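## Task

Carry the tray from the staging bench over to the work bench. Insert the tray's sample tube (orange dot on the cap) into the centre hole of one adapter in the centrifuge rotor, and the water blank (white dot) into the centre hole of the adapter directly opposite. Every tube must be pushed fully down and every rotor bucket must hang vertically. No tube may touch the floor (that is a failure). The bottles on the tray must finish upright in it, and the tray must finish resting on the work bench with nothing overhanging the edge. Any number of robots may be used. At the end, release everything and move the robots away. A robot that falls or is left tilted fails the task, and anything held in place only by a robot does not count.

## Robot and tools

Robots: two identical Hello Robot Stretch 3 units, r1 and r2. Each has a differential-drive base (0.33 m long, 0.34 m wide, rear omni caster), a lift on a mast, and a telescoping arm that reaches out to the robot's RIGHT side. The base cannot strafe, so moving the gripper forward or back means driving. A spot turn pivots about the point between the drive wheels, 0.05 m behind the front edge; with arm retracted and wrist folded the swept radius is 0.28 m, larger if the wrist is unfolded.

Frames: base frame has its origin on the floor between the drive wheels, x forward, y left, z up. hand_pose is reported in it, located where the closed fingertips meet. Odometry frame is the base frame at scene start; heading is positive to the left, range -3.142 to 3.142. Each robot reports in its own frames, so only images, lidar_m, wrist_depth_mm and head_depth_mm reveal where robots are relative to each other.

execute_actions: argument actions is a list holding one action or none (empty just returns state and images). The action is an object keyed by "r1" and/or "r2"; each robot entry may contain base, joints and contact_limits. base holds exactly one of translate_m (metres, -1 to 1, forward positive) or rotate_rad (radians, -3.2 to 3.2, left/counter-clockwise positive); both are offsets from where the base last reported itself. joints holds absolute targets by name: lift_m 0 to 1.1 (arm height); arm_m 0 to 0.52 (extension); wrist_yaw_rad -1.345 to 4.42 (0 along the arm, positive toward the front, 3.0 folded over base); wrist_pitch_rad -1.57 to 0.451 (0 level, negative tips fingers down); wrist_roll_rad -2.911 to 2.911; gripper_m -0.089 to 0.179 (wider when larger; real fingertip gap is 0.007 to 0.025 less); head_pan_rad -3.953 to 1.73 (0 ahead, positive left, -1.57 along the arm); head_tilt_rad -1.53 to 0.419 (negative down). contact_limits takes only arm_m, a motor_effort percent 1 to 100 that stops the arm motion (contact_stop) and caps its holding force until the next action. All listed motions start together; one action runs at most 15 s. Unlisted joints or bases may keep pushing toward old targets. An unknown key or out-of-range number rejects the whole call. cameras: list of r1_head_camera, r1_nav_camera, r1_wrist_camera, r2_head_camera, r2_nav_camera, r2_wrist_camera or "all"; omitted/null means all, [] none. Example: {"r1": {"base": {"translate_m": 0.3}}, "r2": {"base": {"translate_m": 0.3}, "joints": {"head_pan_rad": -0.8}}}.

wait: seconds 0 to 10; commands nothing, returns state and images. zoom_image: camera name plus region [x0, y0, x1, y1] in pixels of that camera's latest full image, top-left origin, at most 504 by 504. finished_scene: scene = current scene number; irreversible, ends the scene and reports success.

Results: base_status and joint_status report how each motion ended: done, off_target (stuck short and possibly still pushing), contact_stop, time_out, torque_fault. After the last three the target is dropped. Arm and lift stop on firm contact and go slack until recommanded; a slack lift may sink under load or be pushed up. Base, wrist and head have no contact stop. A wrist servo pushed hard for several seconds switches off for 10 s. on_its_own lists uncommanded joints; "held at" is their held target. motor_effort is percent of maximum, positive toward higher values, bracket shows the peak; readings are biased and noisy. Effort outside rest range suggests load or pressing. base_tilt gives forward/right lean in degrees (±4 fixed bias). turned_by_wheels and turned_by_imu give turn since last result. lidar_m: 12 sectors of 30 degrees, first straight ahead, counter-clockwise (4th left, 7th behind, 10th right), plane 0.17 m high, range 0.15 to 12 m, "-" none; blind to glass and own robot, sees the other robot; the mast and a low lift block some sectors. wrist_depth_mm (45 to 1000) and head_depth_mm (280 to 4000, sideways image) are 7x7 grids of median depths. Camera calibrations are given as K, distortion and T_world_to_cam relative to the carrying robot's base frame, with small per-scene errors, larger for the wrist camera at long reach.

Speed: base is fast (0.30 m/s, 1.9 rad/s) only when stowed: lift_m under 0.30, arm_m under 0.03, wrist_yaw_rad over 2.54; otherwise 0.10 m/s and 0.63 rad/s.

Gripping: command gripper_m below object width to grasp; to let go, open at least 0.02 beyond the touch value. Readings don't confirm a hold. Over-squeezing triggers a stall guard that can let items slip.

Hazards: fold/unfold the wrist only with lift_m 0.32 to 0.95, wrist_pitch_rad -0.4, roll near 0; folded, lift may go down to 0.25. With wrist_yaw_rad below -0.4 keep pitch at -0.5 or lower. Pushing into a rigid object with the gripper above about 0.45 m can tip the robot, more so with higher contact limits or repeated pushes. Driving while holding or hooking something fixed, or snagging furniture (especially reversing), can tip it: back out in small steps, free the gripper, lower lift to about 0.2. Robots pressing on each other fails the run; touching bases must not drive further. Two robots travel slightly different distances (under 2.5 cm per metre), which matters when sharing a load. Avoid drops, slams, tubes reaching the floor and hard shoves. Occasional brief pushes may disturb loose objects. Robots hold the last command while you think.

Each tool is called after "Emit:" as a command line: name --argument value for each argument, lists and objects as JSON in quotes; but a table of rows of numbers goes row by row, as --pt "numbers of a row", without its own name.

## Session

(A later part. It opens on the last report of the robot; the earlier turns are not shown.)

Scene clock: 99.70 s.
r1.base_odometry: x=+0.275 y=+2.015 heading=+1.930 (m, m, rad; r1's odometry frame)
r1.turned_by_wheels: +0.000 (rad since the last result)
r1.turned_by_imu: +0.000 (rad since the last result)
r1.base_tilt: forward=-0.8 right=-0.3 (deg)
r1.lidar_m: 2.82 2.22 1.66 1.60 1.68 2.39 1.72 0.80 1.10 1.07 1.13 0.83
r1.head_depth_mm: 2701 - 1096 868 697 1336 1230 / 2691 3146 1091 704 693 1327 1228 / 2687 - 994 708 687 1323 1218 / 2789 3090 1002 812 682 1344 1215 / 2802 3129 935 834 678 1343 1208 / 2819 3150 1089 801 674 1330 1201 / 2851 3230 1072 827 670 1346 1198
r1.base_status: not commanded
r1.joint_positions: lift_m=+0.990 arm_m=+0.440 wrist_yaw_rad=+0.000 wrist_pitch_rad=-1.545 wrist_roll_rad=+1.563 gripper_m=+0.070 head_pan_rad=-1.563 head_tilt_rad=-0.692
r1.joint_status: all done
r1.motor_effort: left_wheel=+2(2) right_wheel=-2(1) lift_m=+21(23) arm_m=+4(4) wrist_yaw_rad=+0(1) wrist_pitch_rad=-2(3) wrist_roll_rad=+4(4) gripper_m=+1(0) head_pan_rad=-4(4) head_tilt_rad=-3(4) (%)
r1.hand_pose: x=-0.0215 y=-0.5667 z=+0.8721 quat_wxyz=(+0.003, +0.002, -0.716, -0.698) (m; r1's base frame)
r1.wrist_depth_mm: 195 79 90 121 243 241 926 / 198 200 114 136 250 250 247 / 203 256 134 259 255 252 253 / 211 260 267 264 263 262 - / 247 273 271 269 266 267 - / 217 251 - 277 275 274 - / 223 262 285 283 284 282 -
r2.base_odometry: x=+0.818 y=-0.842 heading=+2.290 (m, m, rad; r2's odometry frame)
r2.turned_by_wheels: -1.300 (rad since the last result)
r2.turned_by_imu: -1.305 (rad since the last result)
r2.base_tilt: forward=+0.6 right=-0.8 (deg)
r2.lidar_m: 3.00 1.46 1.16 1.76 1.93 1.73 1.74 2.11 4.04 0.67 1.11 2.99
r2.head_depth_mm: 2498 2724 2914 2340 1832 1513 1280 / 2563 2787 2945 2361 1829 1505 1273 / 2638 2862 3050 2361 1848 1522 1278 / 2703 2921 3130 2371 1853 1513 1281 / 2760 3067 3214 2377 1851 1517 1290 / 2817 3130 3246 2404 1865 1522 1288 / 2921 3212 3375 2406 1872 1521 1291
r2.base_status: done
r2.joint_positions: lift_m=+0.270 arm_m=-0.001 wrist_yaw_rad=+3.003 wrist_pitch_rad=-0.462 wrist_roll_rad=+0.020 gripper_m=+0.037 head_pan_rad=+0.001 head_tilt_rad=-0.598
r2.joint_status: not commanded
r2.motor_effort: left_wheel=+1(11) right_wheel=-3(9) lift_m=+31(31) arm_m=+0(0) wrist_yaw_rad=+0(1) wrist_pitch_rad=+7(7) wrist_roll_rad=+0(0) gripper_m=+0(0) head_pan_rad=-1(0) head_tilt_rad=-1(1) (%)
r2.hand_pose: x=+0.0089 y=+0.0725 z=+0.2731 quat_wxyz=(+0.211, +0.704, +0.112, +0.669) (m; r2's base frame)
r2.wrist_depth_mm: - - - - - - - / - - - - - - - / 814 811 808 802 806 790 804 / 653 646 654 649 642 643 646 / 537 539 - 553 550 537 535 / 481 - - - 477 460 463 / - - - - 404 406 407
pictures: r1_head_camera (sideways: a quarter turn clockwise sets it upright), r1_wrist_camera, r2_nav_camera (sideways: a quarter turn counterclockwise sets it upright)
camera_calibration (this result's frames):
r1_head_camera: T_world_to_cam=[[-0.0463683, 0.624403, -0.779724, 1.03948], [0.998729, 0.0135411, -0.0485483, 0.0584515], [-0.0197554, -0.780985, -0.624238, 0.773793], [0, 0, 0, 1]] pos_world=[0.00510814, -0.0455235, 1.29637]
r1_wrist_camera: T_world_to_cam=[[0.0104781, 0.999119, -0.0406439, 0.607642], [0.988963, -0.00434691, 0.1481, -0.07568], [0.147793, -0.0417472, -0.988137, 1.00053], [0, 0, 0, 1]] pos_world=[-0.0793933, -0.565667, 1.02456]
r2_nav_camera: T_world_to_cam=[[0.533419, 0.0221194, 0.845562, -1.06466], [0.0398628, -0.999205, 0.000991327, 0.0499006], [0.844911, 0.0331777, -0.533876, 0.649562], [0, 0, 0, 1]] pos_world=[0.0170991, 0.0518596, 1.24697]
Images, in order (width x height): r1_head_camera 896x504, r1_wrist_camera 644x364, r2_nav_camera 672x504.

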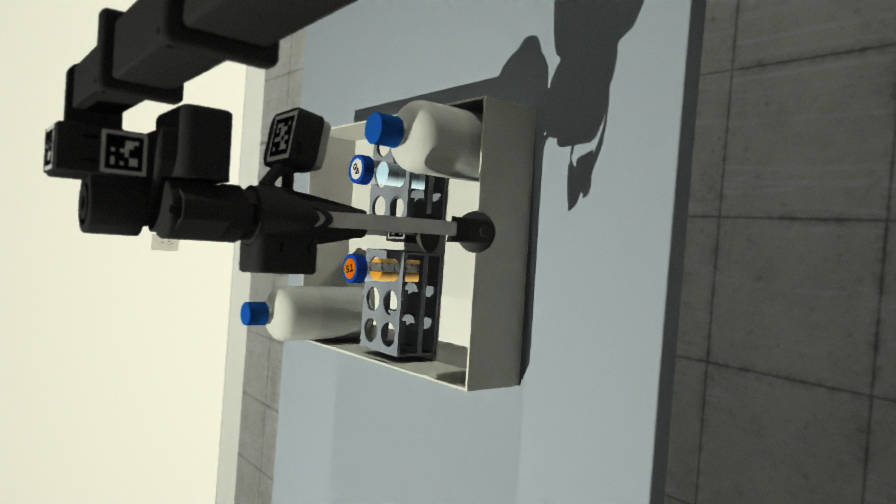

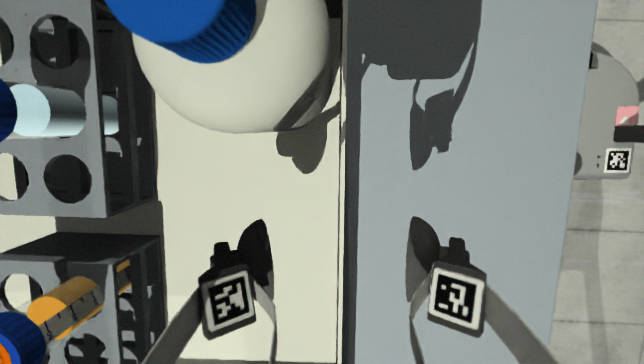

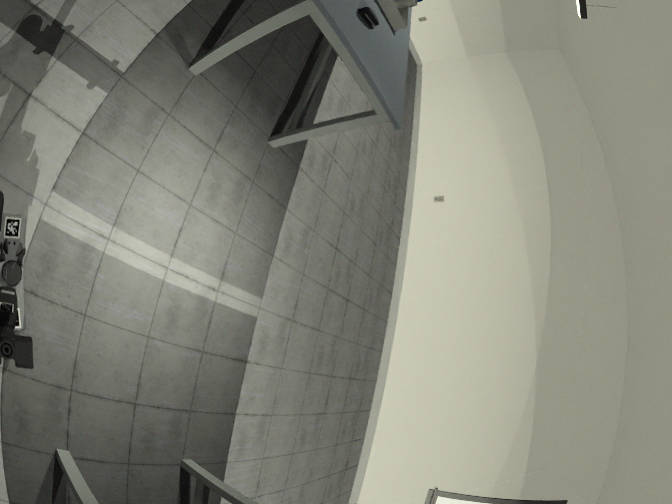

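Emit:
execute_actions --actions '[{"r1":{"base":{"translate_m":0.02},"joints":{"lift_m":0.915}},"r2":{"base":{"rotate_rad":-0.2}}}]' --cameras '[]'

Emit:
execute_actions --actions '[{"r1":{"joints":{"gripper_m":-0.03}},"r2":{"base":{"translate_m":1}}}]' --cameras '["r1_wrist_camera"]'

Emit:
execute_actions --actions '[{"r2":{"base":{"translate_m":0.3},"joints":{"lift_m":0.5,"head_pan_rad":-1.57}}}]' --cameras '[]'

Emit:
execute_actions --actions '[{"r2":{"base":{"rotate_rad":-1.63},"joints":{"lift_m":0.94}}}]' --cameras '["r2_nav_camera","r1_head_camera"]'

Scene clock: 104.90 s.
r1.base_odometry: x=+0.268 y=+2.033 heading=+1.930 (m, m, rad; r1's odometry frame)
r1.turned_by_wheels: +0.000 (rad since the last result)
r1.turned_by_imu: +0.000 (rad since the last result)
r1.base_tilt: forward=-0.7 right=-0.3 (deg)
r1.lidar_m: 2.79 2.22 1.66 1.60 1.68 2.40 1.73 0.82 1.10 1.07 1.13 0.81
r1.head_depth_mm: 2744 3043 - - 696 1342 1236 / 2736 2982 1003 685 692 1332 1226 / 2754 2938 - 814 688 1323 1218 / 2774 3089 1001 812 668 1346 1212 / 2805 3147 949 808 679 1338 1205 / 2835 3169 1087 832 675 1333 1204 / 2844 3184 1077 825 670 1354 1197
r1.base_status: done
r1.joint_positions: lift_m=+0.915 arm_m=+0.440 wrist_yaw_rad=+0.000 wrist_pitch_rad=-1.545 wrist_roll_rad=+1.563 gripper_m=+0.070 head_pan_rad=-1.563 head_tilt_rad=-0.692
r1.joint_status: all done
r1.motor_effort: left_wheel=+2(3) right_wheel=-2(4) lift_m=+21(23) arm_m=+5(5) wrist_yaw_rad=+0(0) wrist_pitch_rad=-2(3) wrist_roll_rad=+4(3) gripper_m=-1(1) head_pan_rad=-4(4) head_tilt_rad=-3(3) (%)
r1.hand_pose: x=-0.0215 y=-0.5667 z=+0.7971 quat_wxyz=(+0.003, +0.002, -0.716, -0.698) (m; r1's base frame)
r1.wrist_depth_mm: 176 63 77 117 175 174 171 / 181 183 131 177 179 176 174 / 182 185 184 182 183 182 180 / 187 190 190 187 186 185 182 / 196 196 192 190 191 191 189 / 185 201 - 197 197 193 192 / 200 204 204 203 201 200 197
r2.base_odometry: x=+0.818 y=-0.842 heading=+2.090 (m, m, rad; r2's odometry frame)
r2.turned_by_wheels: -0.200 (rad since the last result)
r2.turned_by_imu: -0.200 (rad since the last result)
r2.base_tilt: forward=+0.8 right=-0.9 (deg)
r2.lidar_m: 2.99 1.46 1.16 1.78 2.13 1.74 1.73 1.89 2.89 2.04 0.67 1.11
r2.head_depth_mm: 2528 2762 2961 2342 1839 1502 1275 / 2520 2759 3000 2363 1850 1506 1283 / 2569 2781 3024 2389 1857 1504 1282 / 2585 2800 3036 2394 1854 1508 1289 / 2598 2839 3025 2383 1858 1515 1285 / 2612 2883 3024 2429 1864 1523 1289 / 2640 2932 3109 2392 1860 1530 1283
r2.base_status: done
r2.joint_positions: lift_m=+0.270 arm_m=-0.001 wrist_yaw_rad=+3.003 wrist_pitch_rad=-0.462 wrist_roll_rad=+0.020 gripper_m=+0.037 head_pan_rad=+0.001 head_tilt_rad=-0.598
r2.joint_status: not commanded
r2.motor_effort: left_wheel=+1(10) right_wheel=-3(10) lift_m=+31(31) arm_m=+1(1) wrist_yaw_rad=+0(1) wrist_pitch_rad=+7(7) wrist_roll_rad=+0(0) gripper_m=-1(1) head_pan_rad=-1(1) head_tilt_rad=-1(1) (%)
r2.hand_pose: x=+0.0089 y=+0.0725 z=+0.2731 quat_wxyz=(+0.211, +0.704, +0.112, +0.669) (m; r2's base frame)
r2.wrist_depth_mm: - - - - - - - / - - - - - - - / 815 823 814 808 789 787 802 / 649 654 649 646 640 635 646 / 545 538 - 547 553 538 540 / 478 - - - 470 468 461 / - - - - 404 403 404
pictures: none
No camera images: the call's "cameras" was empty. Leave "cameras" out to get every camera's image.

Scene clock: 109.93 s.
r1.base_odometry: x=+0.268 y=+2.033 heading=+1.930 (m, m, rad; r1's odometry frame)
r1.turned_by_wheels: +0.000 (rad since the last result)
r1.turned_by_imu: +0.000 (rad since the last result)
r1.base_tilt: forward=-0.7 right=-0.2 (deg)
r1.lidar_m: 2.80 2.22 1.67 1.60 1.68 2.39 2.52 0.81 1.10 1.07 1.12 0.81
r1.head_depth_mm: 2754 3044 - - 695 1345 1226 / 2765 2999 1004 685 691 1329 1220 / 2783 2994 - 817 686 1321 1216 / 2777 3070 1004 821 683 1344 1217 / 2805 3133 948 810 678 1341 1207 / 2816 3169 1082 832 675 1331 1206 / 2835 3176 1073 825 670 1353 1197
r1.base_status: not commanded
r1.joint_positions: lift_m=+0.915 arm_m=+0.440 wrist_yaw_rad=+0.000 wrist_pitch_rad=-1.547 wrist_roll_rad=+1.567 gripper_m=-0.029 head_pan_rad=-1.563 head_tilt_rad=-0.692
r1.joint_status: all done
r1.motor_effort: left_wheel=+1(1) right_wheel=-1(2) lift_m=+26(26) arm_m=+5(4) wrist_yaw_rad=-1(0) wrist_pitch_rad=-2(2) wrist_roll_rad=+2(3) gripper_m=-13(88) head_pan_rad=-4(5) head_tilt_rad=-3(3) (%)
r1.hand_pose: x=-0.0215 y=-0.5664 z=+0.7968 quat_wxyz=(+0.002, +0.001, -0.715, -0.699) (m; r1's base frame)
r1.wrist_depth_mm: 175 63 77 122 175 172 170 / 180 181 131 176 179 176 174 / 183 186 183 180 183 181 179 / 185 189 188 186 186 184 182 / 193 192 191 190 190 189 187 / 194 198 196 - 194 194 192 / 198 204 202 201 202 199 197
r2.base_odometry: x=+0.321 y=+0.026 heading=+2.090 (m, m, rad; r2's odometry frame)
r2.turned_by_wheels: +0.000 (rad since the last result)
r2.turned_by_imu: +0.002 (rad since the last result)
r2.base_tilt: forward=+0.8 right=-0.9 (deg)
r2.lidar_m: 2.02 2.20 3.38 0.98 3.38 2.74 2.72 0.98 2.25 0.74 2.53 2.03
r2.head_depth_mm: 1702 1852 2018 2181 1832 1513 1277 / 1705 1872 2070 2211 1840 1497 1277 / 1720 1864 2069 2244 1858 1511 1280 / 1737 1894 2091 2251 1850 1529 1290 / 1738 1913 2102 2285 1854 1515 1279 / 1763 1919 2121 2303 1882 1515 1289 / 1768 1958 2156 2303 1864 1521 1288
r2.base_status: done
r2.joint_positions: lift_m=+0.270 arm_m=-0.001 wrist_yaw_rad=+3.003 wrist_pitch_rad=-0.462 wrist_roll_rad=+0.020 gripper_m=+0.037 head_pan_rad=+0.001 head_tilt_rad=-0.598
r2.joint_status: not commanded
r2.motor_effort: left_wheel=+2(10) right_wheel=-3(7) lift_m=+31(31) arm_m=+0(1) wrist_yaw_rad=+1(0) wrist_pitch_rad=+7(7) wrist_roll_rad=+0(0) gripper_m=+0(0) head_pan_rad=+0(0) head_tilt_rad=-1(1) (%)
r2.hand_pose: x=+0.0089 y=+0.0725 z=+0.2731 quat_wxyz=(+0.211, +0.704, +0.112, +0.669) (m; r2's base frame)
r2.wrist_depth_mm: - - - - - - - / - - - - - - - / 802 802 802 798 798 803 799 / 643 647 645 647 644 641 643 / 541 546 - 548 540 541 539 / 479 - - - 479 465 461 / - - - - 408 405 401
pictures: r1_wrist_camera
camera_calibration (this result's frames):
r1_wrist_camera: T_world_to_cam=[[0.0141845, 0.999133, -0.0391321, 0.60308], [0.988926, -0.00823601, 0.148179, -0.0668038], [0.147728, -0.0408006, -0.988186, 0.92678], [0, 0, 0, 1]] pos_world=[-0.0794021, -0.565294, 0.949329]
Images, in order (width x height): r1_wrist_camera 644x364.

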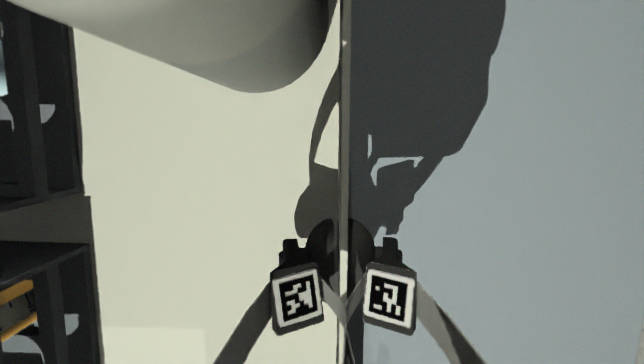

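Scene clock: 114.13 s.
r1.base_odometry: x=+0.268 y=+2.033 heading=+1.930 (m, m, rad; r1's odometry frame)
r1.turned_by_wheels: +0.000 (rad since the last result)
r1.turned_by_imu: +0.000 (rad since the last result)
r1.base_tilt: forward=-0.7 right=-0.3 (deg)
r1.lidar_m: 2.79 2.22 1.67 1.60 1.68 2.39 2.52 0.82 1.10 1.07 1.13 0.81
r1.head_depth_mm: 2733 3073 - - 695 1340 1234 / 2751 2978 1003 686 693 1324 1224 / 2769 3022 - 816 688 1325 1221 / 2789 3076 1004 823 684 1339 1214 / 2783 3148 950 809 679 1335 1206 / 2808 3125 1092 834 675 1330 1201 / 2837 3207 1075 822 669 1350 1195
r1.base_status: not commanded
r1.joint_positions: lift_m=+0.915 arm_m=+0.440 wrist_yaw_rad=+0.000 wrist_pitch_rad=-1.547 wrist_roll_rad=+1.567 gripper_m=-0.029 head_pan_rad=-1.563 head_tilt_rad=-0.692
r1.joint_status: not commanded
r1.motor_effort: left_wheel=+1(1) right_wheel=-1(2) lift_m=+26(26) arm_m=+5(5) wrist_yaw_rad=+0(1) wrist_pitch_rad=-2(2) wrist_roll_rad=+2(2) gripper_m=-11(12) head_pan_rad=-5(4) head_tilt_rad=-3(3) (%)
r1.hand_pose: x=-0.0215 y=-0.5664 z=+0.7968 quat_wxyz=(+0.002, +0.001, -0.715, -0.699) (m; r1's base frame)
r1.wrist_depth_mm: 175 63 77 122 174 173 172 / 179 181 132 177 177 176 175 / 184 185 183 182 181 180 178 / 184 189 187 185 187 185 183 / 194 195 191 190 190 190 188 / 193 198 197 - 195 194 190 / 198 204 202 201 201 197 196
r2.base_odometry: x=+0.172 y=+0.286 heading=+2.091 (m, m, rad; r2's odometry frame)
r2.turned_by_wheels: +0.000 (rad since the last result)
r2.turned_by_imu: +0.001 (rad since the last result)
r2.base_tilt: forward=+0.7 right=-0.9 (deg)
r2.lidar_m: 1.72 1.89 2.89 0.98 1.33 3.02 2.99 1.23 0.84 4.25 2.16 1.74
r2.head_depth_mm: 2177 2213 1519 2329 1763 1427 1248 / 3573 - 3095 2263 1845 1503 1283 / 3628 - 3299 2387 1846 1517 1286 / 3687 - 3284 2370 1842 1514 1282 / 3700 - 3303 2395 1861 1524 1284 / 3742 - 3351 2379 1869 1512 1282 / 3749 - 3341 2395 1862 1526 1289
r2.base_status: done
r2.joint_positions: lift_m=+0.499 arm_m=-0.001 wrist_yaw_rad=+3.003 wrist_pitch_rad=-0.462 wrist_roll_rad=+0.020 gripper_m=+0.037 head_pan_rad=-1.563 head_tilt_rad=-0.598
r2.joint_status: all done
r2.motor_effort: left_wheel=+1(10) right_wheel=-3(9) lift_m=+47(47) arm_m=+1(0) wrist_yaw_rad=+0(0) wrist_pitch_rad=+7(7) wrist_roll_rad=+0(0) gripper_m=+1(0) head_pan_rad=-4(51) head_tilt_rad=-1(1) (%)
r2.hand_pose: x=+0.0089 y=+0.0725 z=+0.5024 quat_wxyz=(+0.210, +0.704, +0.112, +0.669) (m; r2's base frame)
r2.wrist_depth_mm: - - - - - - - / - - - - - - - / - - - - - - - / - - - - - - - / 849 851 - 857 852 846 845 / 729 723 - 717 741 724 736 / 641 646 623 635 635 637 642
pictures: none
No camera images: the call's "cameras" was empty. Leave "cameras" out to get every camera's image.

Scene clock: 118.97 s.
r1.base_odometry: x=+0.268 y=+2.033 heading=+1.930 (m, m, rad; r1's odometry frame)
r1.turned_by_wheels: +0.000 (rad since the last result)
r1.turned_by_imu: +0.000 (rad since the last result)
r1.base_tilt: forward=-0.7 right=-0.2 (deg)
r1.lidar_m: 2.79 2.21 1.66 1.60 1.68 2.39 2.52 0.82 1.10 1.07 1.12 0.81
r1.head_depth_mm: 2760 3068 - - 695 1342 1234 / 2756 2981 1007 684 691 1327 1224 / 2773 2982 - 816 686 1328 1217 / 2762 3085 1006 823 682 1336 1213 / 2793 3136 945 811 678 1335 1209 / 2807 3159 1088 833 674 1333 1200 / 2841 3199 1075 825 670 1356 1202
r1.base_status: not commanded
r1.joint_positions: lift_m=+0.915 arm_m=+0.440 wrist_yaw_rad=+0.000 wrist_pitch_rad=-1.547 wrist_roll_rad=+1.567 gripper_m=-0.029 head_pan_rad=-1.563 head_tilt_rad=-0.692
r1.joint_status: not commanded
r1.motor_effort: left_wheel=+1(1) right_wheel=-1(1) lift_m=+26(26) arm_m=+5(4) wrist_yaw_rad=+0(0) wrist_pitch_rad=-1(2) wrist_roll_rad=+2(2) gripper_m=-12(12) head_pan_rad=-5(5) head_tilt_rad=-2(2) (%)
r1.hand_pose: x=-0.0215 y=-0.5664 z=+0.7968 quat_wxyz=(+0.002, +0.001, -0.715, -0.699) (m; r1's base frame)
r1.wrist_depth_mm: 175 63 77 122 174 171 171 / 180 181 132 177 177 178 175 / 183 184 183 181 183 181 179 / 186 188 188 187 187 184 184 / 193 195 192 190 191 189 188 / 194 198 198 - 195 194 192 / 199 204 203 202 200 199 196
r2.base_odometry: x=+0.172 y=+0.286 heading=+0.461 (m, m, rad; r2's odometry frame)
r2.turned_by_wheels: -1.630 (rad since the last result)
r2.turned_by_imu: -1.641 (rad since the last result)
r2.base_tilt: forward=+0.7 right=-0.8 (deg)
r2.lidar_m: 1.72 2.26 1.75 1.72 1.83 2.67 0.98 1.00 3.05 2.99 1.23 0.84
r2.head_depth_mm: 2596 2795 3020 2318 1900 - - / 2599 2835 3022 2346 1842 - - / 2570 2823 3044 2365 1835 1627 - / 2580 2854 3041 2368 1851 1597 - / 2641 2833 3064 2384 1853 1603 - / 2614 2882 3052 2389 1876 1576 - / 2640 2862 3064 2381 1854 1528 1287
r2.base_status: done
r2.joint_positions: lift_m=+0.939 arm_m=-0.001 wrist_yaw_rad=+3.003 wrist_pitch_rad=-0.462 wrist_roll_rad=+0.020 gripper_m=+0.037 head_pan_rad=-1.563 head_tilt_rad=-0.598
r2.joint_status: all done
r2.motor_effort: left_wheel=+1(6) right_wheel=-2(8) lift_m=+46(47) arm_m=+0(1) wrist_yaw_rad=+0(0) wrist_pitch_rad=+7(7) wrist_roll_rad=+0(0) gripper_m=+1(0) head_pan_rad=-4(5) head_tilt_rad=+0(1) (%)
r2.hand_pose: x=+0.0089 y=+0.0725 z=+0.9424 quat_wxyz=(+0.210, +0.704, +0.112, +0.669) (m; r2's base frame)
r2.wrist_depth_mm: - - - - - - - / - - - - - - - / - - - - - - - / - - - - - - - / - - - - - - - / - - - - - - - / - - - - - - -
pictures: r1_head_camera (sideways: a quarter turn clockwise sets it upright), r2_nav_camera (sideways: a quarter turn counterclockwise sets it upright)
camera_calibration (this result's frames):
r1_head_camera: T_world_to_cam=[[-0.0463681, 0.624403, -0.779724, 1.03948], [0.998729, 0.0135408, -0.0485483, 0.0584515], [-0.0197557, -0.780985, -0.624238, 0.773793], [0, 0, 0, 1]] pos_world=[0.00510812, -0.0455235, 1.29637]
r2_nav_camera: T_world_to_cam=[[0.0254858, -0.533269, 0.845562, -1.06156], [-0.998933, -0.0461689, 0.00099133, 0.0562373], [0.03851, -0.844685, -0.533876, 0.654481], [0, 0, 0, 1]] pos_world=[0.058028, -0.0106715, 1.24697]
Images, in order (width x height): r1_head_camera 896x504, r2_nav_camera 672x504.

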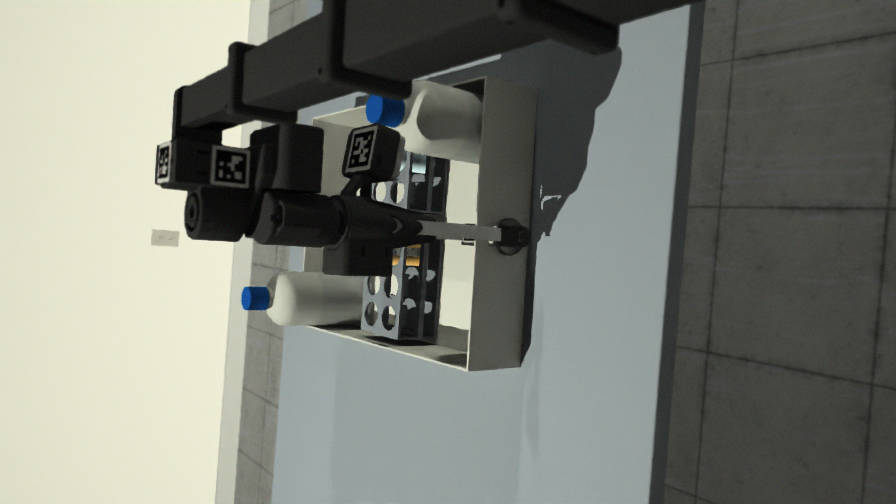

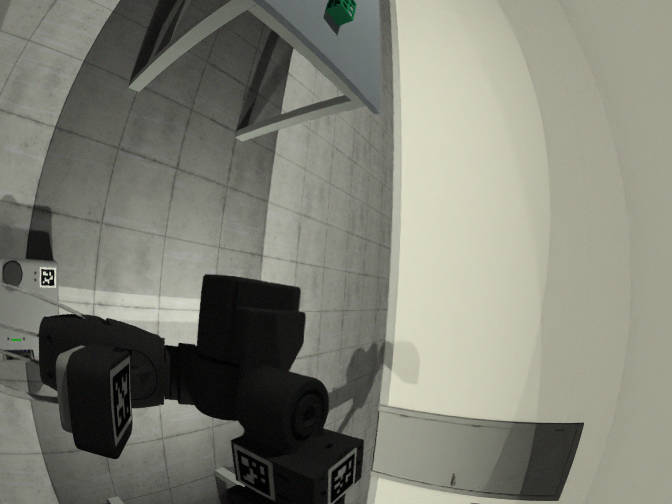

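Emit:
execute_actions --actions '[{"r2":{"base":{"translate_m":-1},"joints":{"wrist_yaw_rad":0,"wrist_pitch_rad":-0.4,"gripper_m":0.07}}}]' --cameras '[]'

Emit:
execute_actions --actions '[{"r2":{"base":{"translate_m":-0.75},"joints":{"lift_m":1.1,"wrist_pitch_rad":-1.55,"wrist_roll_rad":1.57,"arm_m":0.3}}}]' --cameras '["r2_nav_camera","r2_wrist_camera"]'

Scene clock: 132.30 s.
r1.base_odometry: x=+0.268 y=+2.033 heading=+1.930 (m, m, rad; r1's odometry frame)
r1.turned_by_wheels: +0.000 (rad since the last result)
r1.turned_by_imu: +0.001 (rad since the last result)
r1.base_tilt: forward=-0.7 right=-0.3 (deg)
r1.lidar_m: 2.79 2.22 1.66 1.60 1.68 2.40 2.52 0.82 1.10 1.07 1.13 0.81
r1.head_depth_mm: 2738 3073 - - 695 1341 1233 / 2759 2979 1006 685 693 1338 1224 / 2772 2980 - 816 687 1314 1220 / 2762 3071 1005 822 683 1343 1217 / 2806 3123 951 809 680 1339 1202 / 2808 3168 1084 831 675 1330 1201 / 2821 3156 1077 824 668 1357 1197
r1.base_status: not commanded
r1.joint_positions: lift_m=+0.915 arm_m=+0.440 wrist_yaw_rad=+0.000 wrist_pitch_rad=-1.547 wrist_roll_rad=+1.567 gripper_m=-0.029 head_pan_rad=-1.563 head_tilt_rad=-0.692
r1.joint_status: not commanded
r1.motor_effort: left_wheel=+0(1) right_wheel=-1(2) lift_m=+26(26) arm_m=+5(5) wrist_yaw_rad=+0(0) wrist_pitch_rad=-2(1) wrist_roll_rad=+2(2) gripper_m=-12(13) head_pan_rad=-5(4) head_tilt_rad=-3(3) (%)
r1.hand_pose: x=-0.0215 y=-0.5664 z=+0.7968 quat_wxyz=(+0.002, +0.001, -0.715, -0.699) (m; r1's base frame)
r1.wrist_depth_mm: 175 63 77 122 173 172 171 / 179 182 131 177 178 177 176 / 182 184 182 181 182 180 178 / 184 190 187 185 186 185 183 / 194 193 192 189 190 188 187 / 192 197 195 - 196 194 192 / 197 203 202 198 202 197 197
r2.base_odometry: x=-0.724 y=-0.158 heading=+0.461 (m, m, rad; r2's odometry frame)
r2.turned_by_wheels: +0.000 (rad since the last result)
r2.turned_by_imu: -0.001 (rad since the last result)
r2.base_tilt: forward=+0.7 right=-0.6 (deg)
r2.lidar_m: 1.80 2.37 1.83 1.80 1.92 2.79 0.69 0.30 0.23 0.22 3.11 1.98
r2.head_depth_mm: 2449 2712 2948 966 757 - - / 2488 2703 2951 976 759 - - / 2497 2757 2973 974 800 - - / 2531 2745 2972 982 803 - - / 2525 2811 3022 2386 1861 1473 542 / 2545 2805 3019 2390 1861 1517 1297 / 2521 2813 2997 2397 1881 1527 1292
r2.base_status: done
r2.joint_positions: lift_m=+0.939 arm_m=-0.001 wrist_yaw_rad=+0.001 wrist_pitch_rad=-0.421 wrist_roll_rad=+0.020 gripper_m=+0.070 head_pan_rad=-1.563 head_tilt_rad=-0.598
r2.joint_status: all done
r2.motor_effort: left_wheel=+2(3) right_wheel=-3(7) lift_m=+47(47) arm_m=+1(0) wrist_yaw_rad=+0(1) wrist_pitch_rad=+9(10) wrist_roll_rad=+0(1) gripper_m=+0(100) head_pan_rad=-4(4) head_tilt_rad=-1(1) (%)
r2.hand_pose: x=-0.0212 y=-0.3680 z=+0.9513 quat_wxyz=(+0.685, +0.147, -0.698, -0.149) (m; r2's base frame)
r2.wrist_depth_mm: - - - - - - - / - - - - - - - / - - - 728 674 669 675 / - - - 528 526 497 530 / - - - 436 452 433 440 / - - - 369 - 373 369 / - - - 323 324 321 323
pictures: none
No camera images: the call's "cameras" was empty. Leave "cameras" out to get every camera's image.

Scene clock: 140.87 s.
r1.base_odometry: x=+0.268 y=+2.033 heading=+1.930 (m, m, rad; r1's odometry frame)
r1.turned_by_wheels: +0.000 (rad since the last result)
r1.turned_by_imu: +0.000 (rad since the last result)
r1.base_tilt: forward=-0.7 right=-0.2 (deg)
r1.lidar_m: 2.79 2.22 1.66 1.60 1.68 2.39 2.52 0.81 1.11 1.07 1.12 0.81
r1.head_depth_mm: 2745 3050 - - 695 1333 1231 / 2762 2963 1006 685 693 1333 1227 / 2785 2995 - 814 687 1323 1215 / 715 2967 1001 823 684 1338 1210 / 2700 3108 943 808 678 1326 1207 / 2845 3155 1082 831 673 1331 1202 / 2841 3199 1075 822 671 1349 1200
r1.base_status: not commanded
r1.joint_positions: lift_m=+0.915 arm_m=+0.440 wrist_yaw_rad=+0.000 wrist_pitch_rad=-1.547 wrist_roll_rad=+1.567 gripper_m=-0.029 head_pan_rad=-1.563 head_tilt_rad=-0.692
r1.joint_status: not commanded
r1.motor_effort: left_wheel=+1(0) right_wheel=-2(1) lift_m=+26(26) arm_m=+5(5) wrist_yaw_rad=+0(1) wrist_pitch_rad=-2(2) wrist_roll_rad=+2(2) gripper_m=-11(13) head_pan_rad=-5(5) head_tilt_rad=-3(3) (%)
r1.hand_pose: x=-0.0215 y=-0.5664 z=+0.7968 quat_wxyz=(+0.002, +0.001, -0.715, -0.699) (m; r1's base frame)
r1.wrist_depth_mm: 175 63 77 122 175 173 171 / 179 180 132 177 178 176 174 / 183 184 183 180 183 179 179 / 185 188 187 186 187 184 183 / 195 193 193 190 190 188 187 / 193 200 196 - 193 192 193 / 197 204 202 200 201 198 195
r2.base_odometry: x=-1.395 y=-0.491 heading=+0.459 (m, m, rad; r2's odometry frame)
r2.turned_by_wheels: -0.001 (rad since the last result)
r2.turned_by_imu: -0.023 (rad since the last result)
r2.base_tilt: forward=+0.7 right=-0.9 (deg)
r2.lidar_m: 2.54 2.49 1.90 1.85 1.96 2.75 0.57 0.24 0.18 0.18 0.19 0.27
r2.head_depth_mm: 2507 2712 2920 966 759 621 526 / - 2757 2939 975 759 621 526 / - 2743 2960 975 694 491 516 / - - - 980 660 591 517 / 1191 1300 713 828 700 623 517 / 2419 799 2864 753 667 623 516 / 2480 2707 2948 989 704 616 515
r2.base_status: done
r2.joint_positions: lift_m=+1.099 arm_m=+0.300 wrist_yaw_rad=+0.000 wrist_pitch_rad=-1.541 wrist_roll_rad=+1.564 gripper_m=+0.070 head_pan_rad=-1.563 head_tilt_rad=-0.598
r2.joint_status: all done
r2.on_its_own: left_wheel is at rest, and its effort (-49) is outside its rest range (-18 to +18); right_wheel is at rest, and its effort (+20) is outside its rest range (-18 to +18)
r2.motor_effort: left_wheel=-49(62) right_wheel=+20(20) lift_m=+46(47) arm_m=+4(4) wrist_yaw_rad=+0(1) wrist_pitch_rad=-3(9) wrist_roll_rad=+4(5) gripper_m=+0(0) head_pan_rad=-4(4) head_tilt_rad=-1(0) (%)
r2.hand_pose: x=-0.0215 y=-0.4278 z=+0.9813 quat_wxyz=(+0.003, +0.002, -0.717, -0.697) (m; r2's base frame)
r2.wrist_depth_mm: 360 356 358 353 348 348 347 / 366 365 362 363 360 359 360 / 367 372 347 365 364 369 367 / 375 383 349 245 246 377 - / 367 389 381 392 387 386 - / 378 399 402 400 - 395 - / 322 347 382 408 413 408 -
pictures: r2_nav_camera (sideways: a quarter turn counterclockwise sets it upright), r2_wrist_camera
camera_calibration (this result's frames):
r2_nav_camera: T_world_to_cam=[[0.0254344, -0.533271, 0.845562, -1.06156], [-0.998938, -0.0460725, 0.000991327, 0.0562373], [0.0384285, -0.844689, -0.533876, 0.654482], [0, 0, 0, 1]] pos_world=[0.058027, -0.0106765, 1.24697]
r2_wrist_camera: T_world_to_cam=[[-0.0108446, 0.999063, -0.0419094, 0.466813], [0.988539, 0.0170229, 0.150005, -0.0822077], [0.150578, -0.0398023, -0.987797, 1.12157], [0, 0, 0, 1]] pos_world=[-0.0825549, -0.420335, 1.13978]
Images, in order (width x height): r2_nav_camera 672x504, r2_wrist_camera 644x364.

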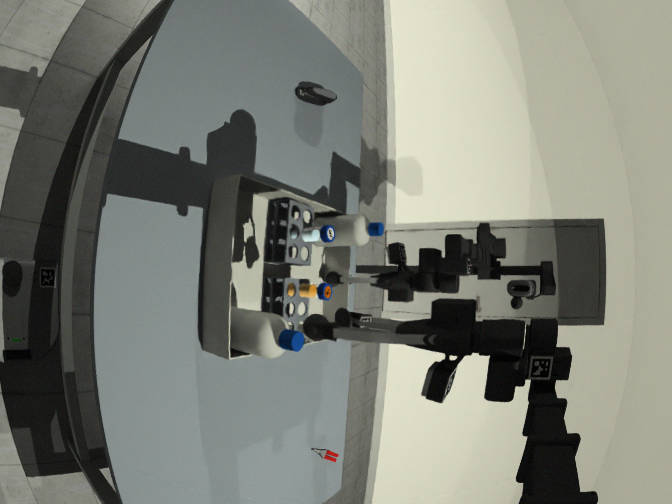

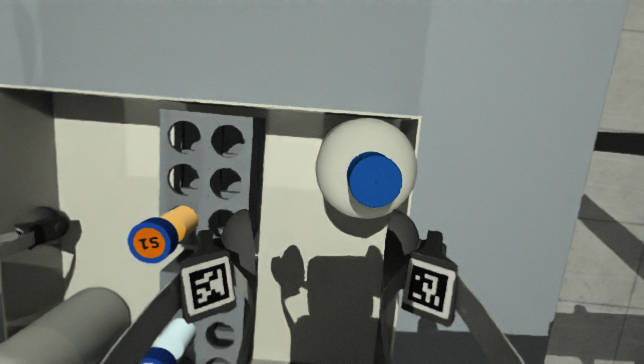

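Emit:
execute_actions --actions '[{"r2":{"base":{"translate_m":0.3},"joints":{"arm_m":0.1}}}]' --cameras '[]'

Emit:
execute_actions --actions '[{"r2":{"base":{"rotate_rad":0.15}}}]' --cameras '[]'

Emit:
execute_actions --actions '[{"r2":{"base":{"translate_m":0.5}}}]' --cameras '[]'

Emit:
execute_actions --actions '[{"r2":{"base":{"rotate_rad":-0.2}}}]' --cameras '["r2_nav_camera"]'

Scene clock: 149.63 s.
r1.base_odometry: x=+0.268 y=+2.033 heading=+1.930 (m, m, rad; r1's odometry frame)
r1.turned_by_wheels: +0.000 (rad since the last result)
r1.turned_by_imu: +0.000 (rad since the last result)
r1.base_tilt: forward=-0.7 right=-0.3 (deg)
r1.lidar_m: 2.79 2.22 1.67 1.60 1.67 2.40 2.52 0.82 1.10 1.07 1.13 0.81
r1.head_depth_mm: 904 3011 - - 695 1340 1228 / 2627 2928 1008 684 693 1327 1222 / 2737 2991 - 816 687 1327 1215 / 2792 3081 1000 825 684 1347 1213 / 2800 3153 946 808 678 1333 1209 / 2831 3190 1088 834 673 1337 1204 / 2847 3207 1074 826 669 1351 1192
r1.base_status: not commanded
r1.joint_positions: lift_m=+0.915 arm_m=+0.440 wrist_yaw_rad=+0.000 wrist_pitch_rad=-1.547 wrist_roll_rad=+1.567 gripper_m=-0.029 head_pan_rad=-1.563 head_tilt_rad=-0.692
r1.joint_status: not commanded
r1.motor_effort: left_wheel=+2(2) right_wheel=-2(2) lift_m=+26(26) arm_m=+4(5) wrist_yaw_rad=+0(0) wrist_pitch_rad=-2(2) wrist_roll_rad=+2(2) gripper_m=-13(13) head_pan_rad=-5(4) head_tilt_rad=-2(3) (%)
r1.hand_pose: x=-0.0215 y=-0.5664 z=+0.7968 quat_wxyz=(+0.002, +0.001, -0.715, -0.699) (m; r1's base frame)
r1.wrist_depth_mm: 174 63 77 121 174 173 171 / 180 181 132 177 177 176 174 / 184 185 184 181 182 180 179 / 186 190 187 186 187 185 184 / 194 193 191 188 190 188 186 / 193 200 197 - 194 195 191 / 198 205 202 201 201 199 196
r2.base_odometry: x=-1.127 y=-0.358 heading=+0.459 (m, m, rad; r2's odometry frame)
r2.turned_by_wheels: +0.000 (rad since the last result)
r2.turned_by_imu: +0.001 (rad since the last result)
r2.base_tilt: forward=+0.7 right=-0.8 (deg)
r2.lidar_m: 2.24 2.47 1.88 1.84 1.94 2.79 0.63 0.26 0.20 0.19 0.20 0.29
r2.head_depth_mm: - - 739 1687 670 616 526 / - - - - 677 621 526 / - - - - - - 539 / - 2649 - - 718 625 528 / 2468 2698 2967 - 722 627 528 / 2525 2739 2984 987 765 628 530 / 2522 2694 2953 991 744 628 530
r2.base_status: done
r2.joint_positions: lift_m=+1.099 arm_m=+0.100 wrist_yaw_rad=+0.000 wrist_pitch_rad=-1.542 wrist_roll_rad=+1.564 gripper_m=+0.070 head_pan_rad=-1.563 head_tilt_rad=-0.598
r2.joint_status: all done
r2.motor_effort: left_wheel=-2(45) right_wheel=-1(43) lift_m=+46(46) arm_m=-2(2) wrist_yaw_rad=+1(0) wrist_pitch_rad=-2(2) wrist_roll_rad=+4(4) gripper_m=+1(0) head_pan_rad=-4(3) head_tilt_rad=-1(1) (%)
r2.hand_pose: x=-0.0215 y=-0.2283 z=+0.9813 quat_wxyz=(+0.003, +0.002, -0.717, -0.697) (m; r2's base frame)
r2.wrist_depth_mm: 352 354 354 354 - - - / 358 364 361 363 360 - - / 377 375 371 372 369 - - / 387 384 384 381 - - - / 397 395 392 391 - - - / 409 406 402 404 - - - / 418 420 416 415 - - -
pictures: none
No camera images: the call's "cameras" was empty. Leave "cameras" out to get every camera's image.

Scene clock: 151.27 s.
r1.base_odometry: x=+0.268 y=+2.033 heading=+1.930 (m, m, rad; r1's odometry frame)
r1.turned_by_wheels: +0.000 (rad since the last result)
r1.turned_by_imu: +0.000 (rad since the last result)
r1.base_tilt: forward=-0.8 right=-0.3 (deg)
r1.lidar_m: 2.79 2.22 1.66 1.60 1.68 2.39 2.52 0.82 1.10 1.07 1.13 0.81
r1.head_depth_mm: 897 2991 - - 696 1341 1228 / 2680 2957 1005 684 693 1334 1225 / 2748 2934 - 814 687 1321 1217 / 2793 3062 1006 822 682 1348 1213 / 2777 3122 949 810 679 1342 1211 / 2835 3187 1089 832 673 1331 1201 / 2811 3221 1076 825 668 1355 1197
r1.base_status: not commanded
r1.joint_positions: lift_m=+0.915 arm_m=+0.440 wrist_yaw_rad=+0.000 wrist_pitch_rad=-1.547 wrist_roll_rad=+1.567 gripper_m=-0.029 head_pan_rad=-1.563 head_tilt_rad=-0.692
r1.joint_status: not commanded
r1.motor_effort: left_wheel=+1(1) right_wheel=-2(2) lift_m=+26(26) arm_m=+5(4) wrist_yaw_rad=+0(1) wrist_pitch_rad=-2(2) wrist_roll_rad=+2(2) gripper_m=-12(12) head_pan_rad=-5(5) head_tilt_rad=-3(2) (%)
r1.hand_pose: x=-0.0215 y=-0.5664 z=+0.7968 quat_wxyz=(+0.002, +0.001, -0.715, -0.699) (m; r1's base frame)
r1.wrist_depth_mm: 175 63 77 122 175 172 171 / 180 180 132 177 179 176 175 / 185 185 182 182 182 181 179 / 185 189 188 185 185 186 183 / 194 194 193 190 192 189 187 / 193 198 197 - 194 194 193 / 197 203 201 201 201 199 196
r2.base_odometry: x=-1.127 y=-0.358 heading=+0.608 (m, m, rad; r2's odometry frame)
r2.turned_by_wheels: +0.148 (rad since the last result)
r2.turned_by_imu: +0.141 (rad since the last result)
r2.base_tilt: forward=+0.7 right=-0.7 (deg)
r2.lidar_m: 4.13 2.21 1.84 1.84 2.05 2.98 0.44 0.24 0.20 0.19 0.22 0.35
r2.head_depth_mm: - - 2824 2619 661 618 512 / - - - - 729 606 526 / - - - - - - 540 / - - - - 717 625 529 / 2553 2779 2981 - 722 626 529 / 2608 2858 3068 991 746 627 532 / 2634 2873 3125 988 771 629 530
r2.base_status: rotate_rad off_target (by the wheels' count: +0.1483 of +0.1500)
r2.joint_positions: lift_m=+1.099 arm_m=+0.100 wrist_yaw_rad=+0.000 wrist_pitch_rad=-1.542 wrist_roll_rad=+1.564 gripper_m=+0.070 head_pan_rad=-1.563 head_tilt_rad=-0.598
r2.joint_status: not commanded
r2.on_its_own: left_wheel is at rest, and its effort (-47) is outside its rest range (-18 to +18); right_wheel is at rest, and its effort (+34) is outside its rest range (-18 to +18)
r2.motor_effort: left_wheel=-47(56) right_wheel=+34(44) lift_m=+47(46) arm_m=-1(1) wrist_yaw_rad=+1(0) wrist_pitch_rad=-2(2) wrist_roll_rad=+4(4) gripper_m=+0(1) head_pan_rad=-4(4) head_tilt_rad=-1(1) (%)
r2.hand_pose: x=-0.0215 y=-0.2282 z=+0.9813 quat_wxyz=(+0.003, +0.002, -0.717, -0.697) (m; r2's base frame)
r2.wrist_depth_mm: 354 352 352 353 354 - - / 370 369 363 363 362 - - / 375 373 373 371 368 - - / 390 385 384 383 - - - / 399 396 393 391 - - - / 412 408 403 401 - - - / 423 418 418 416 - - -
pictures: none
No camera images: the call's "cameras" was empty. Leave "cameras" out to get every camera's image.

Scene clock: 157.33 s.
r1.base_odometry: x=+0.268 y=+2.033 heading=+1.930 (m, m, rad; r1's odometry frame)
r1.turned_by_wheels: +0.000 (rad since the last result)
r1.turned_by_imu: +0.000 (rad since the last result)
r1.base_tilt: forward=-0.7 right=-0.2 (deg)
r1.lidar_m: 2.79 2.21 1.67 1.60 1.68 2.40 2.51 0.81 1.11 1.07 1.13 0.81
r1.head_depth_mm: 2734 3046 - - 695 1333 1231 / 2771 3008 1000 684 693 1332 1227 / 2775 2998 - 816 686 1321 1216 / 2777 3058 999 824 681 1338 1214 / 2818 3148 948 810 679 1340 1205 / 2832 3152 1088 830 673 1334 1198 / 2855 3179 1072 824 668 1352 1202
r1.base_status: not commanded
r1.joint_positions: lift_m=+0.915 arm_m=+0.440 wrist_yaw_rad=+0.000 wrist_pitch_rad=-1.547 wrist_roll_rad=+1.567 gripper_m=-0.029 head_pan_rad=-1.563 head_tilt_rad=-0.692
r1.joint_status: not commanded
r1.motor_effort: left_wheel=+2(0) right_wheel=+0(2) lift_m=+26(26) arm_m=+4(5) wrist_yaw_rad=-1(0) wrist_pitch_rad=-2(2) wrist_roll_rad=+2(2) gripper_m=-12(12) head_pan_rad=-5(5) head_tilt_rad=-3(3) (%)
r1.hand_pose: x=-0.0215 y=-0.5664 z=+0.7968 quat_wxyz=(+0.002, +0.001, -0.715, -0.699) (m; r1's base frame)
r1.wrist_depth_mm: 175 63 77 122 174 173 171 / 179 180 131 177 177 178 175 / 182 184 182 181 181 180 180 / 184 188 186 187 187 184 183 / 194 195 193 191 191 189 187 / 194 199 195 - 195 194 192 / 197 202 202 201 203 196 196
r2.base_odometry: x=-0.716 y=-0.073 heading=+0.608 (m, m, rad; r2's odometry frame)
r2.turned_by_wheels: +0.000 (rad since the last result)
r2.turned_by_imu: +0.001 (rad since the last result)
r2.base_tilt: forward=+0.7 right=-0.9 (deg)
r2.lidar_m: 3.89 2.09 1.74 1.73 1.95 3.15 0.67 0.35 0.28 0.28 3.35 1.77
r2.head_depth_mm: - - 2849 1863 713 619 524 / - - - - 737 623 526 / - - - - - - 537 / - - - - 1745 1516 1289 / 2648 2909 3118 - 1756 1517 1281 / 2650 2919 3199 2380 1848 1520 1289 / 2742 3002 3169 2382 1864 1517 1285
r2.base_status: done
r2.joint_positions: lift_m=+1.099 arm_m=+0.100 wrist_yaw_rad=+0.000 wrist_pitch_rad=-1.542 wrist_roll_rad=+1.564 gripper_m=+0.070 head_pan_rad=-1.563 head_tilt_rad=-0.598
r2.joint_status: not commanded
r2.motor_effort: left_wheel=-1(40) right_wheel=+0(34) lift_m=+46(46) arm_m=-1(1) wrist_yaw_rad=+0(0) wrist_pitch_rad=-2(2) wrist_roll_rad=+4(4) gripper_m=+1(1) head_pan_rad=-4(4) head_tilt_rad=-1(1) (%)
r2.hand_pose: x=-0.0215 y=-0.2282 z=+0.9813 quat_wxyz=(+0.003, +0.002, -0.717, -0.697) (m; r2's base frame)
r2.wrist_depth_mm: 359 356 355 357 - - - / 370 366 366 367 - - - / 378 379 373 380 - - - / - - - - - - - / - - - - - - - / - - - - - - - / - - - - - - -
pictures: none
No camera images: the call's "cameras" was empty. Leave "cameras" out to get every camera's image.

Scene clock: 158.63 s.
r1.base_odometry: x=+0.268 y=+2.033 heading=+1.930 (m, m, rad; r1's odometry frame)
r1.turned_by_wheels: +0.000 (rad since the last result)
r1.turned_by_imu: +0.000 (rad since the last result)
r1.base_tilt: forward=-0.7 right=-0.3 (deg)
r1.lidar_m: 2.78 2.22 1.67 1.60 1.68 2.39 2.51 0.81 1.10 1.07 1.13 0.81
r1.head_depth_mm: 2749 3044 - - 694 1335 1230 / 2768 2982 1003 685 693 1336 1224 / 2778 2979 - 818 686 1323 1222 / 2787 3068 1001 821 683 1344 1214 / 2846 3151 944 811 677 1342 1203 / 2818 3187 1088 834 673 1331 1199 / 2870 3199 1075 825 669 1352 1201
r1.base_status: not commanded
r1.joint_positions: lift_m=+0.915 arm_m=+0.440 wrist_yaw_rad=+0.000 wrist_pitch_rad=-1.547 wrist_roll_rad=+1.567 gripper_m=-0.029 head_pan_rad=-1.563 head_tilt_rad=-0.692
r1.joint_status: not commanded
r1.motor_effort: left_wheel=+1(1) right_wheel=-2(2) lift_m=+26(26) arm_m=+4(4) wrist_yaw_rad=+1(0) wrist_pitch_rad=-2(2) wrist_roll_rad=+2(2) gripper_m=-11(12) head_pan_rad=-5(4) head_tilt_rad=-4(3) (%)
r1.hand_pose: x=-0.0215 y=-0.5664 z=+0.7968 quat_wxyz=(+0.002, +0.001, -0.715, -0.699) (m; r1's base frame)
r1.wrist_depth_mm: 174 63 77 121 174 174 172 / 179 181 132 176 179 177 175 / 184 185 183 182 182 181 179 / 184 189 187 186 186 185 184 / 195 194 190 191 192 189 187 / 193 197 196 - 195 193 191 / 198 205 201 201 202 200 197
r2.base_odometry: x=-0.716 y=-0.073 heading=+0.408 (m, m, rad; r2's odometry frame)
r2.turned_by_wheels: -0.200 (rad since the last result)
r2.turned_by_imu: -0.201 (rad since the last result)
r2.base_tilt: forward=+0.7 right=-0.9 (deg)
r2.lidar_m: 1.76 2.47 1.80 1.74 1.80 2.46 1.16 0.42 0.31 0.28 3.09 1.98
r2.head_depth_mm: - - 2808 1078 712 621 525 / - - - - 737 622 526 / - - - - - - 538 / - - - - 720 625 528 / 2582 2789 3040 - 1754 1446 1232 / 2557 2819 3007 2366 1865 1530 1289 / 2563 2781 3015 2377 1851 1531 1282
r2.base_status: done
r2.joint_positions: lift_m=+1.099 arm_m=+0.100 wrist_yaw_rad=+0.000 wrist_pitch_rad=-1.542 wrist_roll_rad=+1.564 gripper_m=+0.070 head_pan_rad=-1.563 head_tilt_rad=-0.598
r2.joint_status: not commanded
r2.motor_effort: left_wheel=+2(7) right_wheel=-3(8) lift_m=+46(47) arm_m=-1(1) wrist_yaw_rad=+1(0) wrist_pitch_rad=-2(2) wrist_roll_rad=+4(4) gripper_m=+0(0) head_pan_rad=-4(4) head_tilt_rad=-1(2) (%)
r2.hand_pose: x=-0.0215 y=-0.2282 z=+0.9813 quat_wxyz=(+0.003, +0.002, -0.717, -0.697) (m; r2's base frame)
r2.wrist_depth_mm: 358 359 357 - - - - / 364 364 364 - - - - / 379 376 375 - - - - / 387 385 384 - - - - / - - 391 - - - - / - - - - - - - / - - - - - - -
pictures: r2_nav_camera (sideways: a quarter turn counterclockwise sets it upright)
camera_calibration (this result's frames):
r2_nav_camera: T_world_to_cam=[[0.0253624, -0.533273, 0.845563, -1.06156], [-0.998944, -0.0459377, 0.000991371, 0.0562373], [0.0383145, -0.844695, -0.533875, 0.654481], [0, 0, 0, 1]] pos_world=[0.0580255, -0.0106836, 1.24697]
Images, in order (width x height): r2_nav_camera 672x504.

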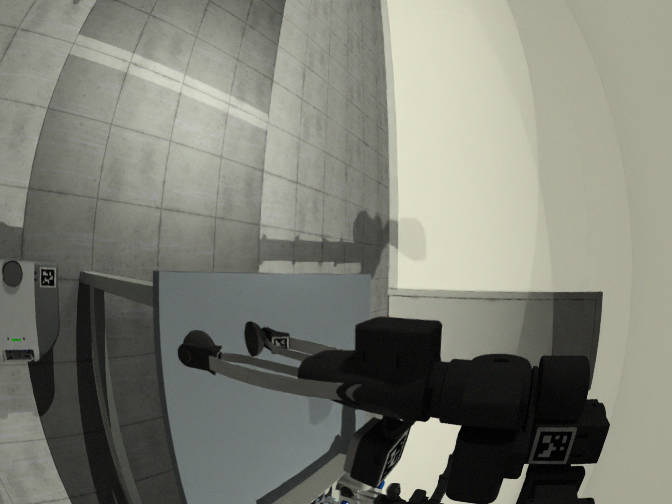

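Emit:
execute_actions --actions '[{"r2":{"base":{"translate_m":-0.74},"joints":{"arm_m":0.42}}}]' --cameras '["r2_nav_camera","r2_wrist_camera","r2_head_camera"]'

Scene clock: 168.27 s.
r1.base_odometry: x=+0.268 y=+2.033 heading=+1.930 (m, m, rad; r1's odometry frame)
r1.turned_by_wheels: +0.000 (rad since the last result)
r1.turned_by_imu: +0.000 (rad since the last result)
r1.base_tilt: forward=-0.7 right=-0.3 (deg)
r1.lidar_m: 2.79 2.21 1.66 1.60 1.68 2.39 2.52 0.82 1.10 1.07 1.13 0.81
r1.head_depth_mm: 2747 3030 - - 695 1339 1232 / 2770 2988 1004 684 692 1328 1230 / 2749 3006 - 819 686 1322 1218 / 712 1466 1003 822 681 1344 1214 / 2751 3148 948 807 679 1335 1211 / 2826 3192 1086 832 674 1332 1199 / 2847 3176 1076 826 671 1355 1193
r1.base_status: not commanded
r1.joint_positions: lift_m=+0.915 arm_m=+0.440 wrist_yaw_rad=+0.000 wrist_pitch_rad=-1.547 wrist_roll_rad=+1.567 gripper_m=-0.029 head_pan_rad=-1.563 head_tilt_rad=-0.692
r1.joint_status: not commanded
r1.motor_effort: left_wheel=+2(1) right_wheel=-2(2) lift_m=+26(26) arm_m=+5(5) wrist_yaw_rad=+0(0) wrist_pitch_rad=-2(2) wrist_roll_rad=+2(2) gripper_m=-12(12) head_pan_rad=-5(5) head_tilt_rad=-3(4) (%)
r1.hand_pose: x=-0.0215 y=-0.5664 z=+0.7968 quat_wxyz=(+0.002, +0.001, -0.715, -0.699) (m; r1's base frame)
r1.wrist_depth_mm: 174 62 77 122 174 173 171 / 179 181 132 177 178 176 176 / 184 184 183 182 181 180 180 / 186 189 189 187 187 186 183 / 194 194 191 190 190 189 186 / 193 199 197 - 195 193 192 / 198 204 203 201 201 197 196
r2.base_odometry: x=-1.395 y=-0.366 heading=+0.408 (m, m, rad; r2's odometry frame)
r2.turned_by_wheels: +0.000 (rad since the last result)
r2.turned_by_imu: +0.001 (rad since the last result)
r2.base_tilt: forward=+0.7 right=-0.9 (deg)
r2.lidar_m: 2.50 2.45 1.81 1.74 1.81 2.46 2.74 0.42 0.30 0.29 0.31 0.42
r2.head_depth_mm: 2636 2886 3075 969 759 618 526 / 2625 2852 3049 976 757 620 526 / - 2810 3054 933 592 609 526 / - - 2962 871 744 609 528 / 1283 1041 825 918 739 609 528 / 2480 1233 2985 824 741 602 529 / 2517 2767 2981 991 742 608 531
r2.base_status: done
r2.joint_positions: lift_m=+1.099 arm_m=+0.420 wrist_yaw_rad=+0.000 wrist_pitch_rad=-1.542 wrist_roll_rad=+1.565 gripper_m=+0.070 head_pan_rad=-1.563 head_tilt_rad=-0.598
r2.joint_status: all done
r2.motor_effort: left_wheel=+2(2) right_wheel=-2(10) lift_m=+46(47) arm_m=+4(4) wrist_yaw_rad=+0(1) wrist_pitch_rad=-2(2) wrist_roll_rad=+3(4) gripper_m=+0(1) head_pan_rad=-4(4) head_tilt_rad=-1(1) (%)
r2.hand_pose: x=-0.0215 y=-0.5476 z=+0.9813 quat_wxyz=(+0.002, +0.002, -0.717, -0.697) (m; r2's base frame)
r2.wrist_depth_mm: 358 355 353 351 353 350 348 / 362 363 361 360 358 356 358 / 365 368 339 239 233 367 369 / 372 379 349 376 375 377 - / 359 392 355 387 386 387 - / 366 398 370 399 - 397 - / 308 328 376 407 411 410 -
pictures: r2_head_camera (sideways: a quarter turn clockwise sets it upright), r2_nav_camera (sideways: a quarter turn counterclockwise sets it upright), r2_wrist_camera
camera_calibration (this result's frames):
r2_head_camera: T_world_to_cam=[[0.0246774, 0.537807, -0.842707, 1.1097], [0.999558, -0.0272511, 0.0118792, -0.019606], [-0.016576, -0.842628, -0.538242, 0.65343], [0, 0, 0, 1]] pos_world=[0.00304401, -0.046742, 1.28709]
r2_nav_camera: T_world_to_cam=[[0.0253625, -0.533273, 0.845563, -1.06156], [-0.998944, -0.0459379, 0.000991373, 0.0562373], [0.0383147, -0.844695, -0.533875, 0.654481], [0, 0, 0, 1]] pos_world=[0.0580255, -0.0106836, 1.24697]
r2_wrist_camera: T_world_to_cam=[[-0.010393, 0.999093, -0.041294, 0.585928], [0.988545, 0.016484, 0.150024, -0.0804881], [0.150569, -0.0392618, -0.98782, 1.11714], [0, 0, 0, 1]] pos_world=[-0.0825506, -0.540209, 1.1398]
Images, in order (width x height): r2_head_camera 896x504, r2_nav_camera 672x504, r2_wrist_camera 644x364.

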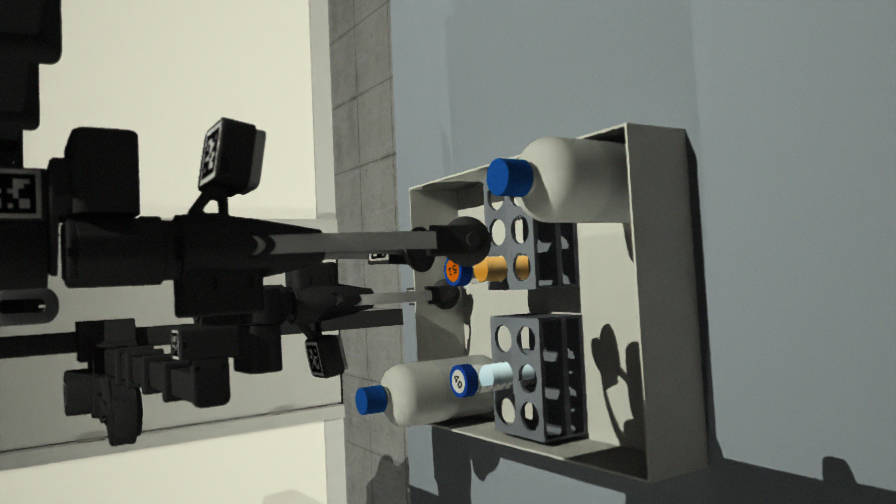

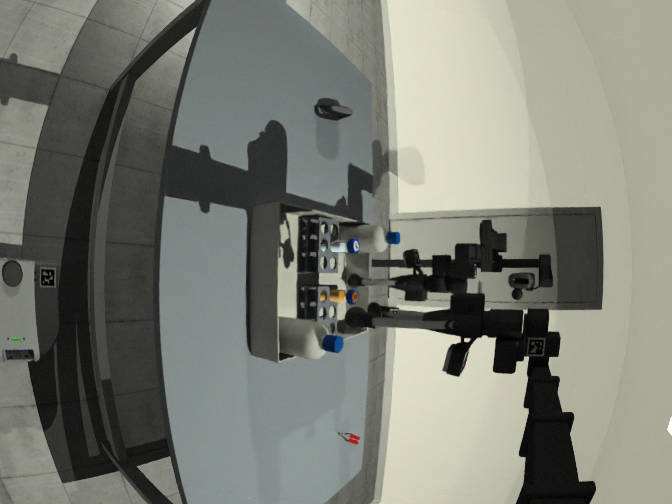

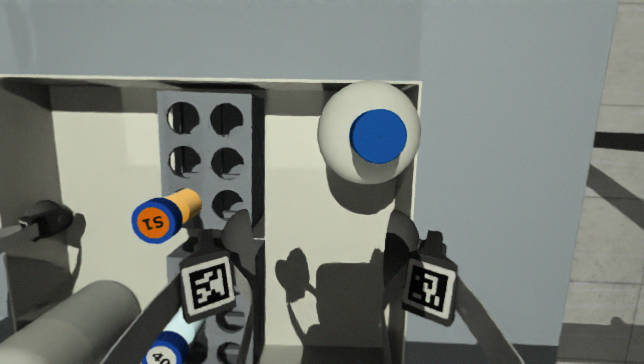

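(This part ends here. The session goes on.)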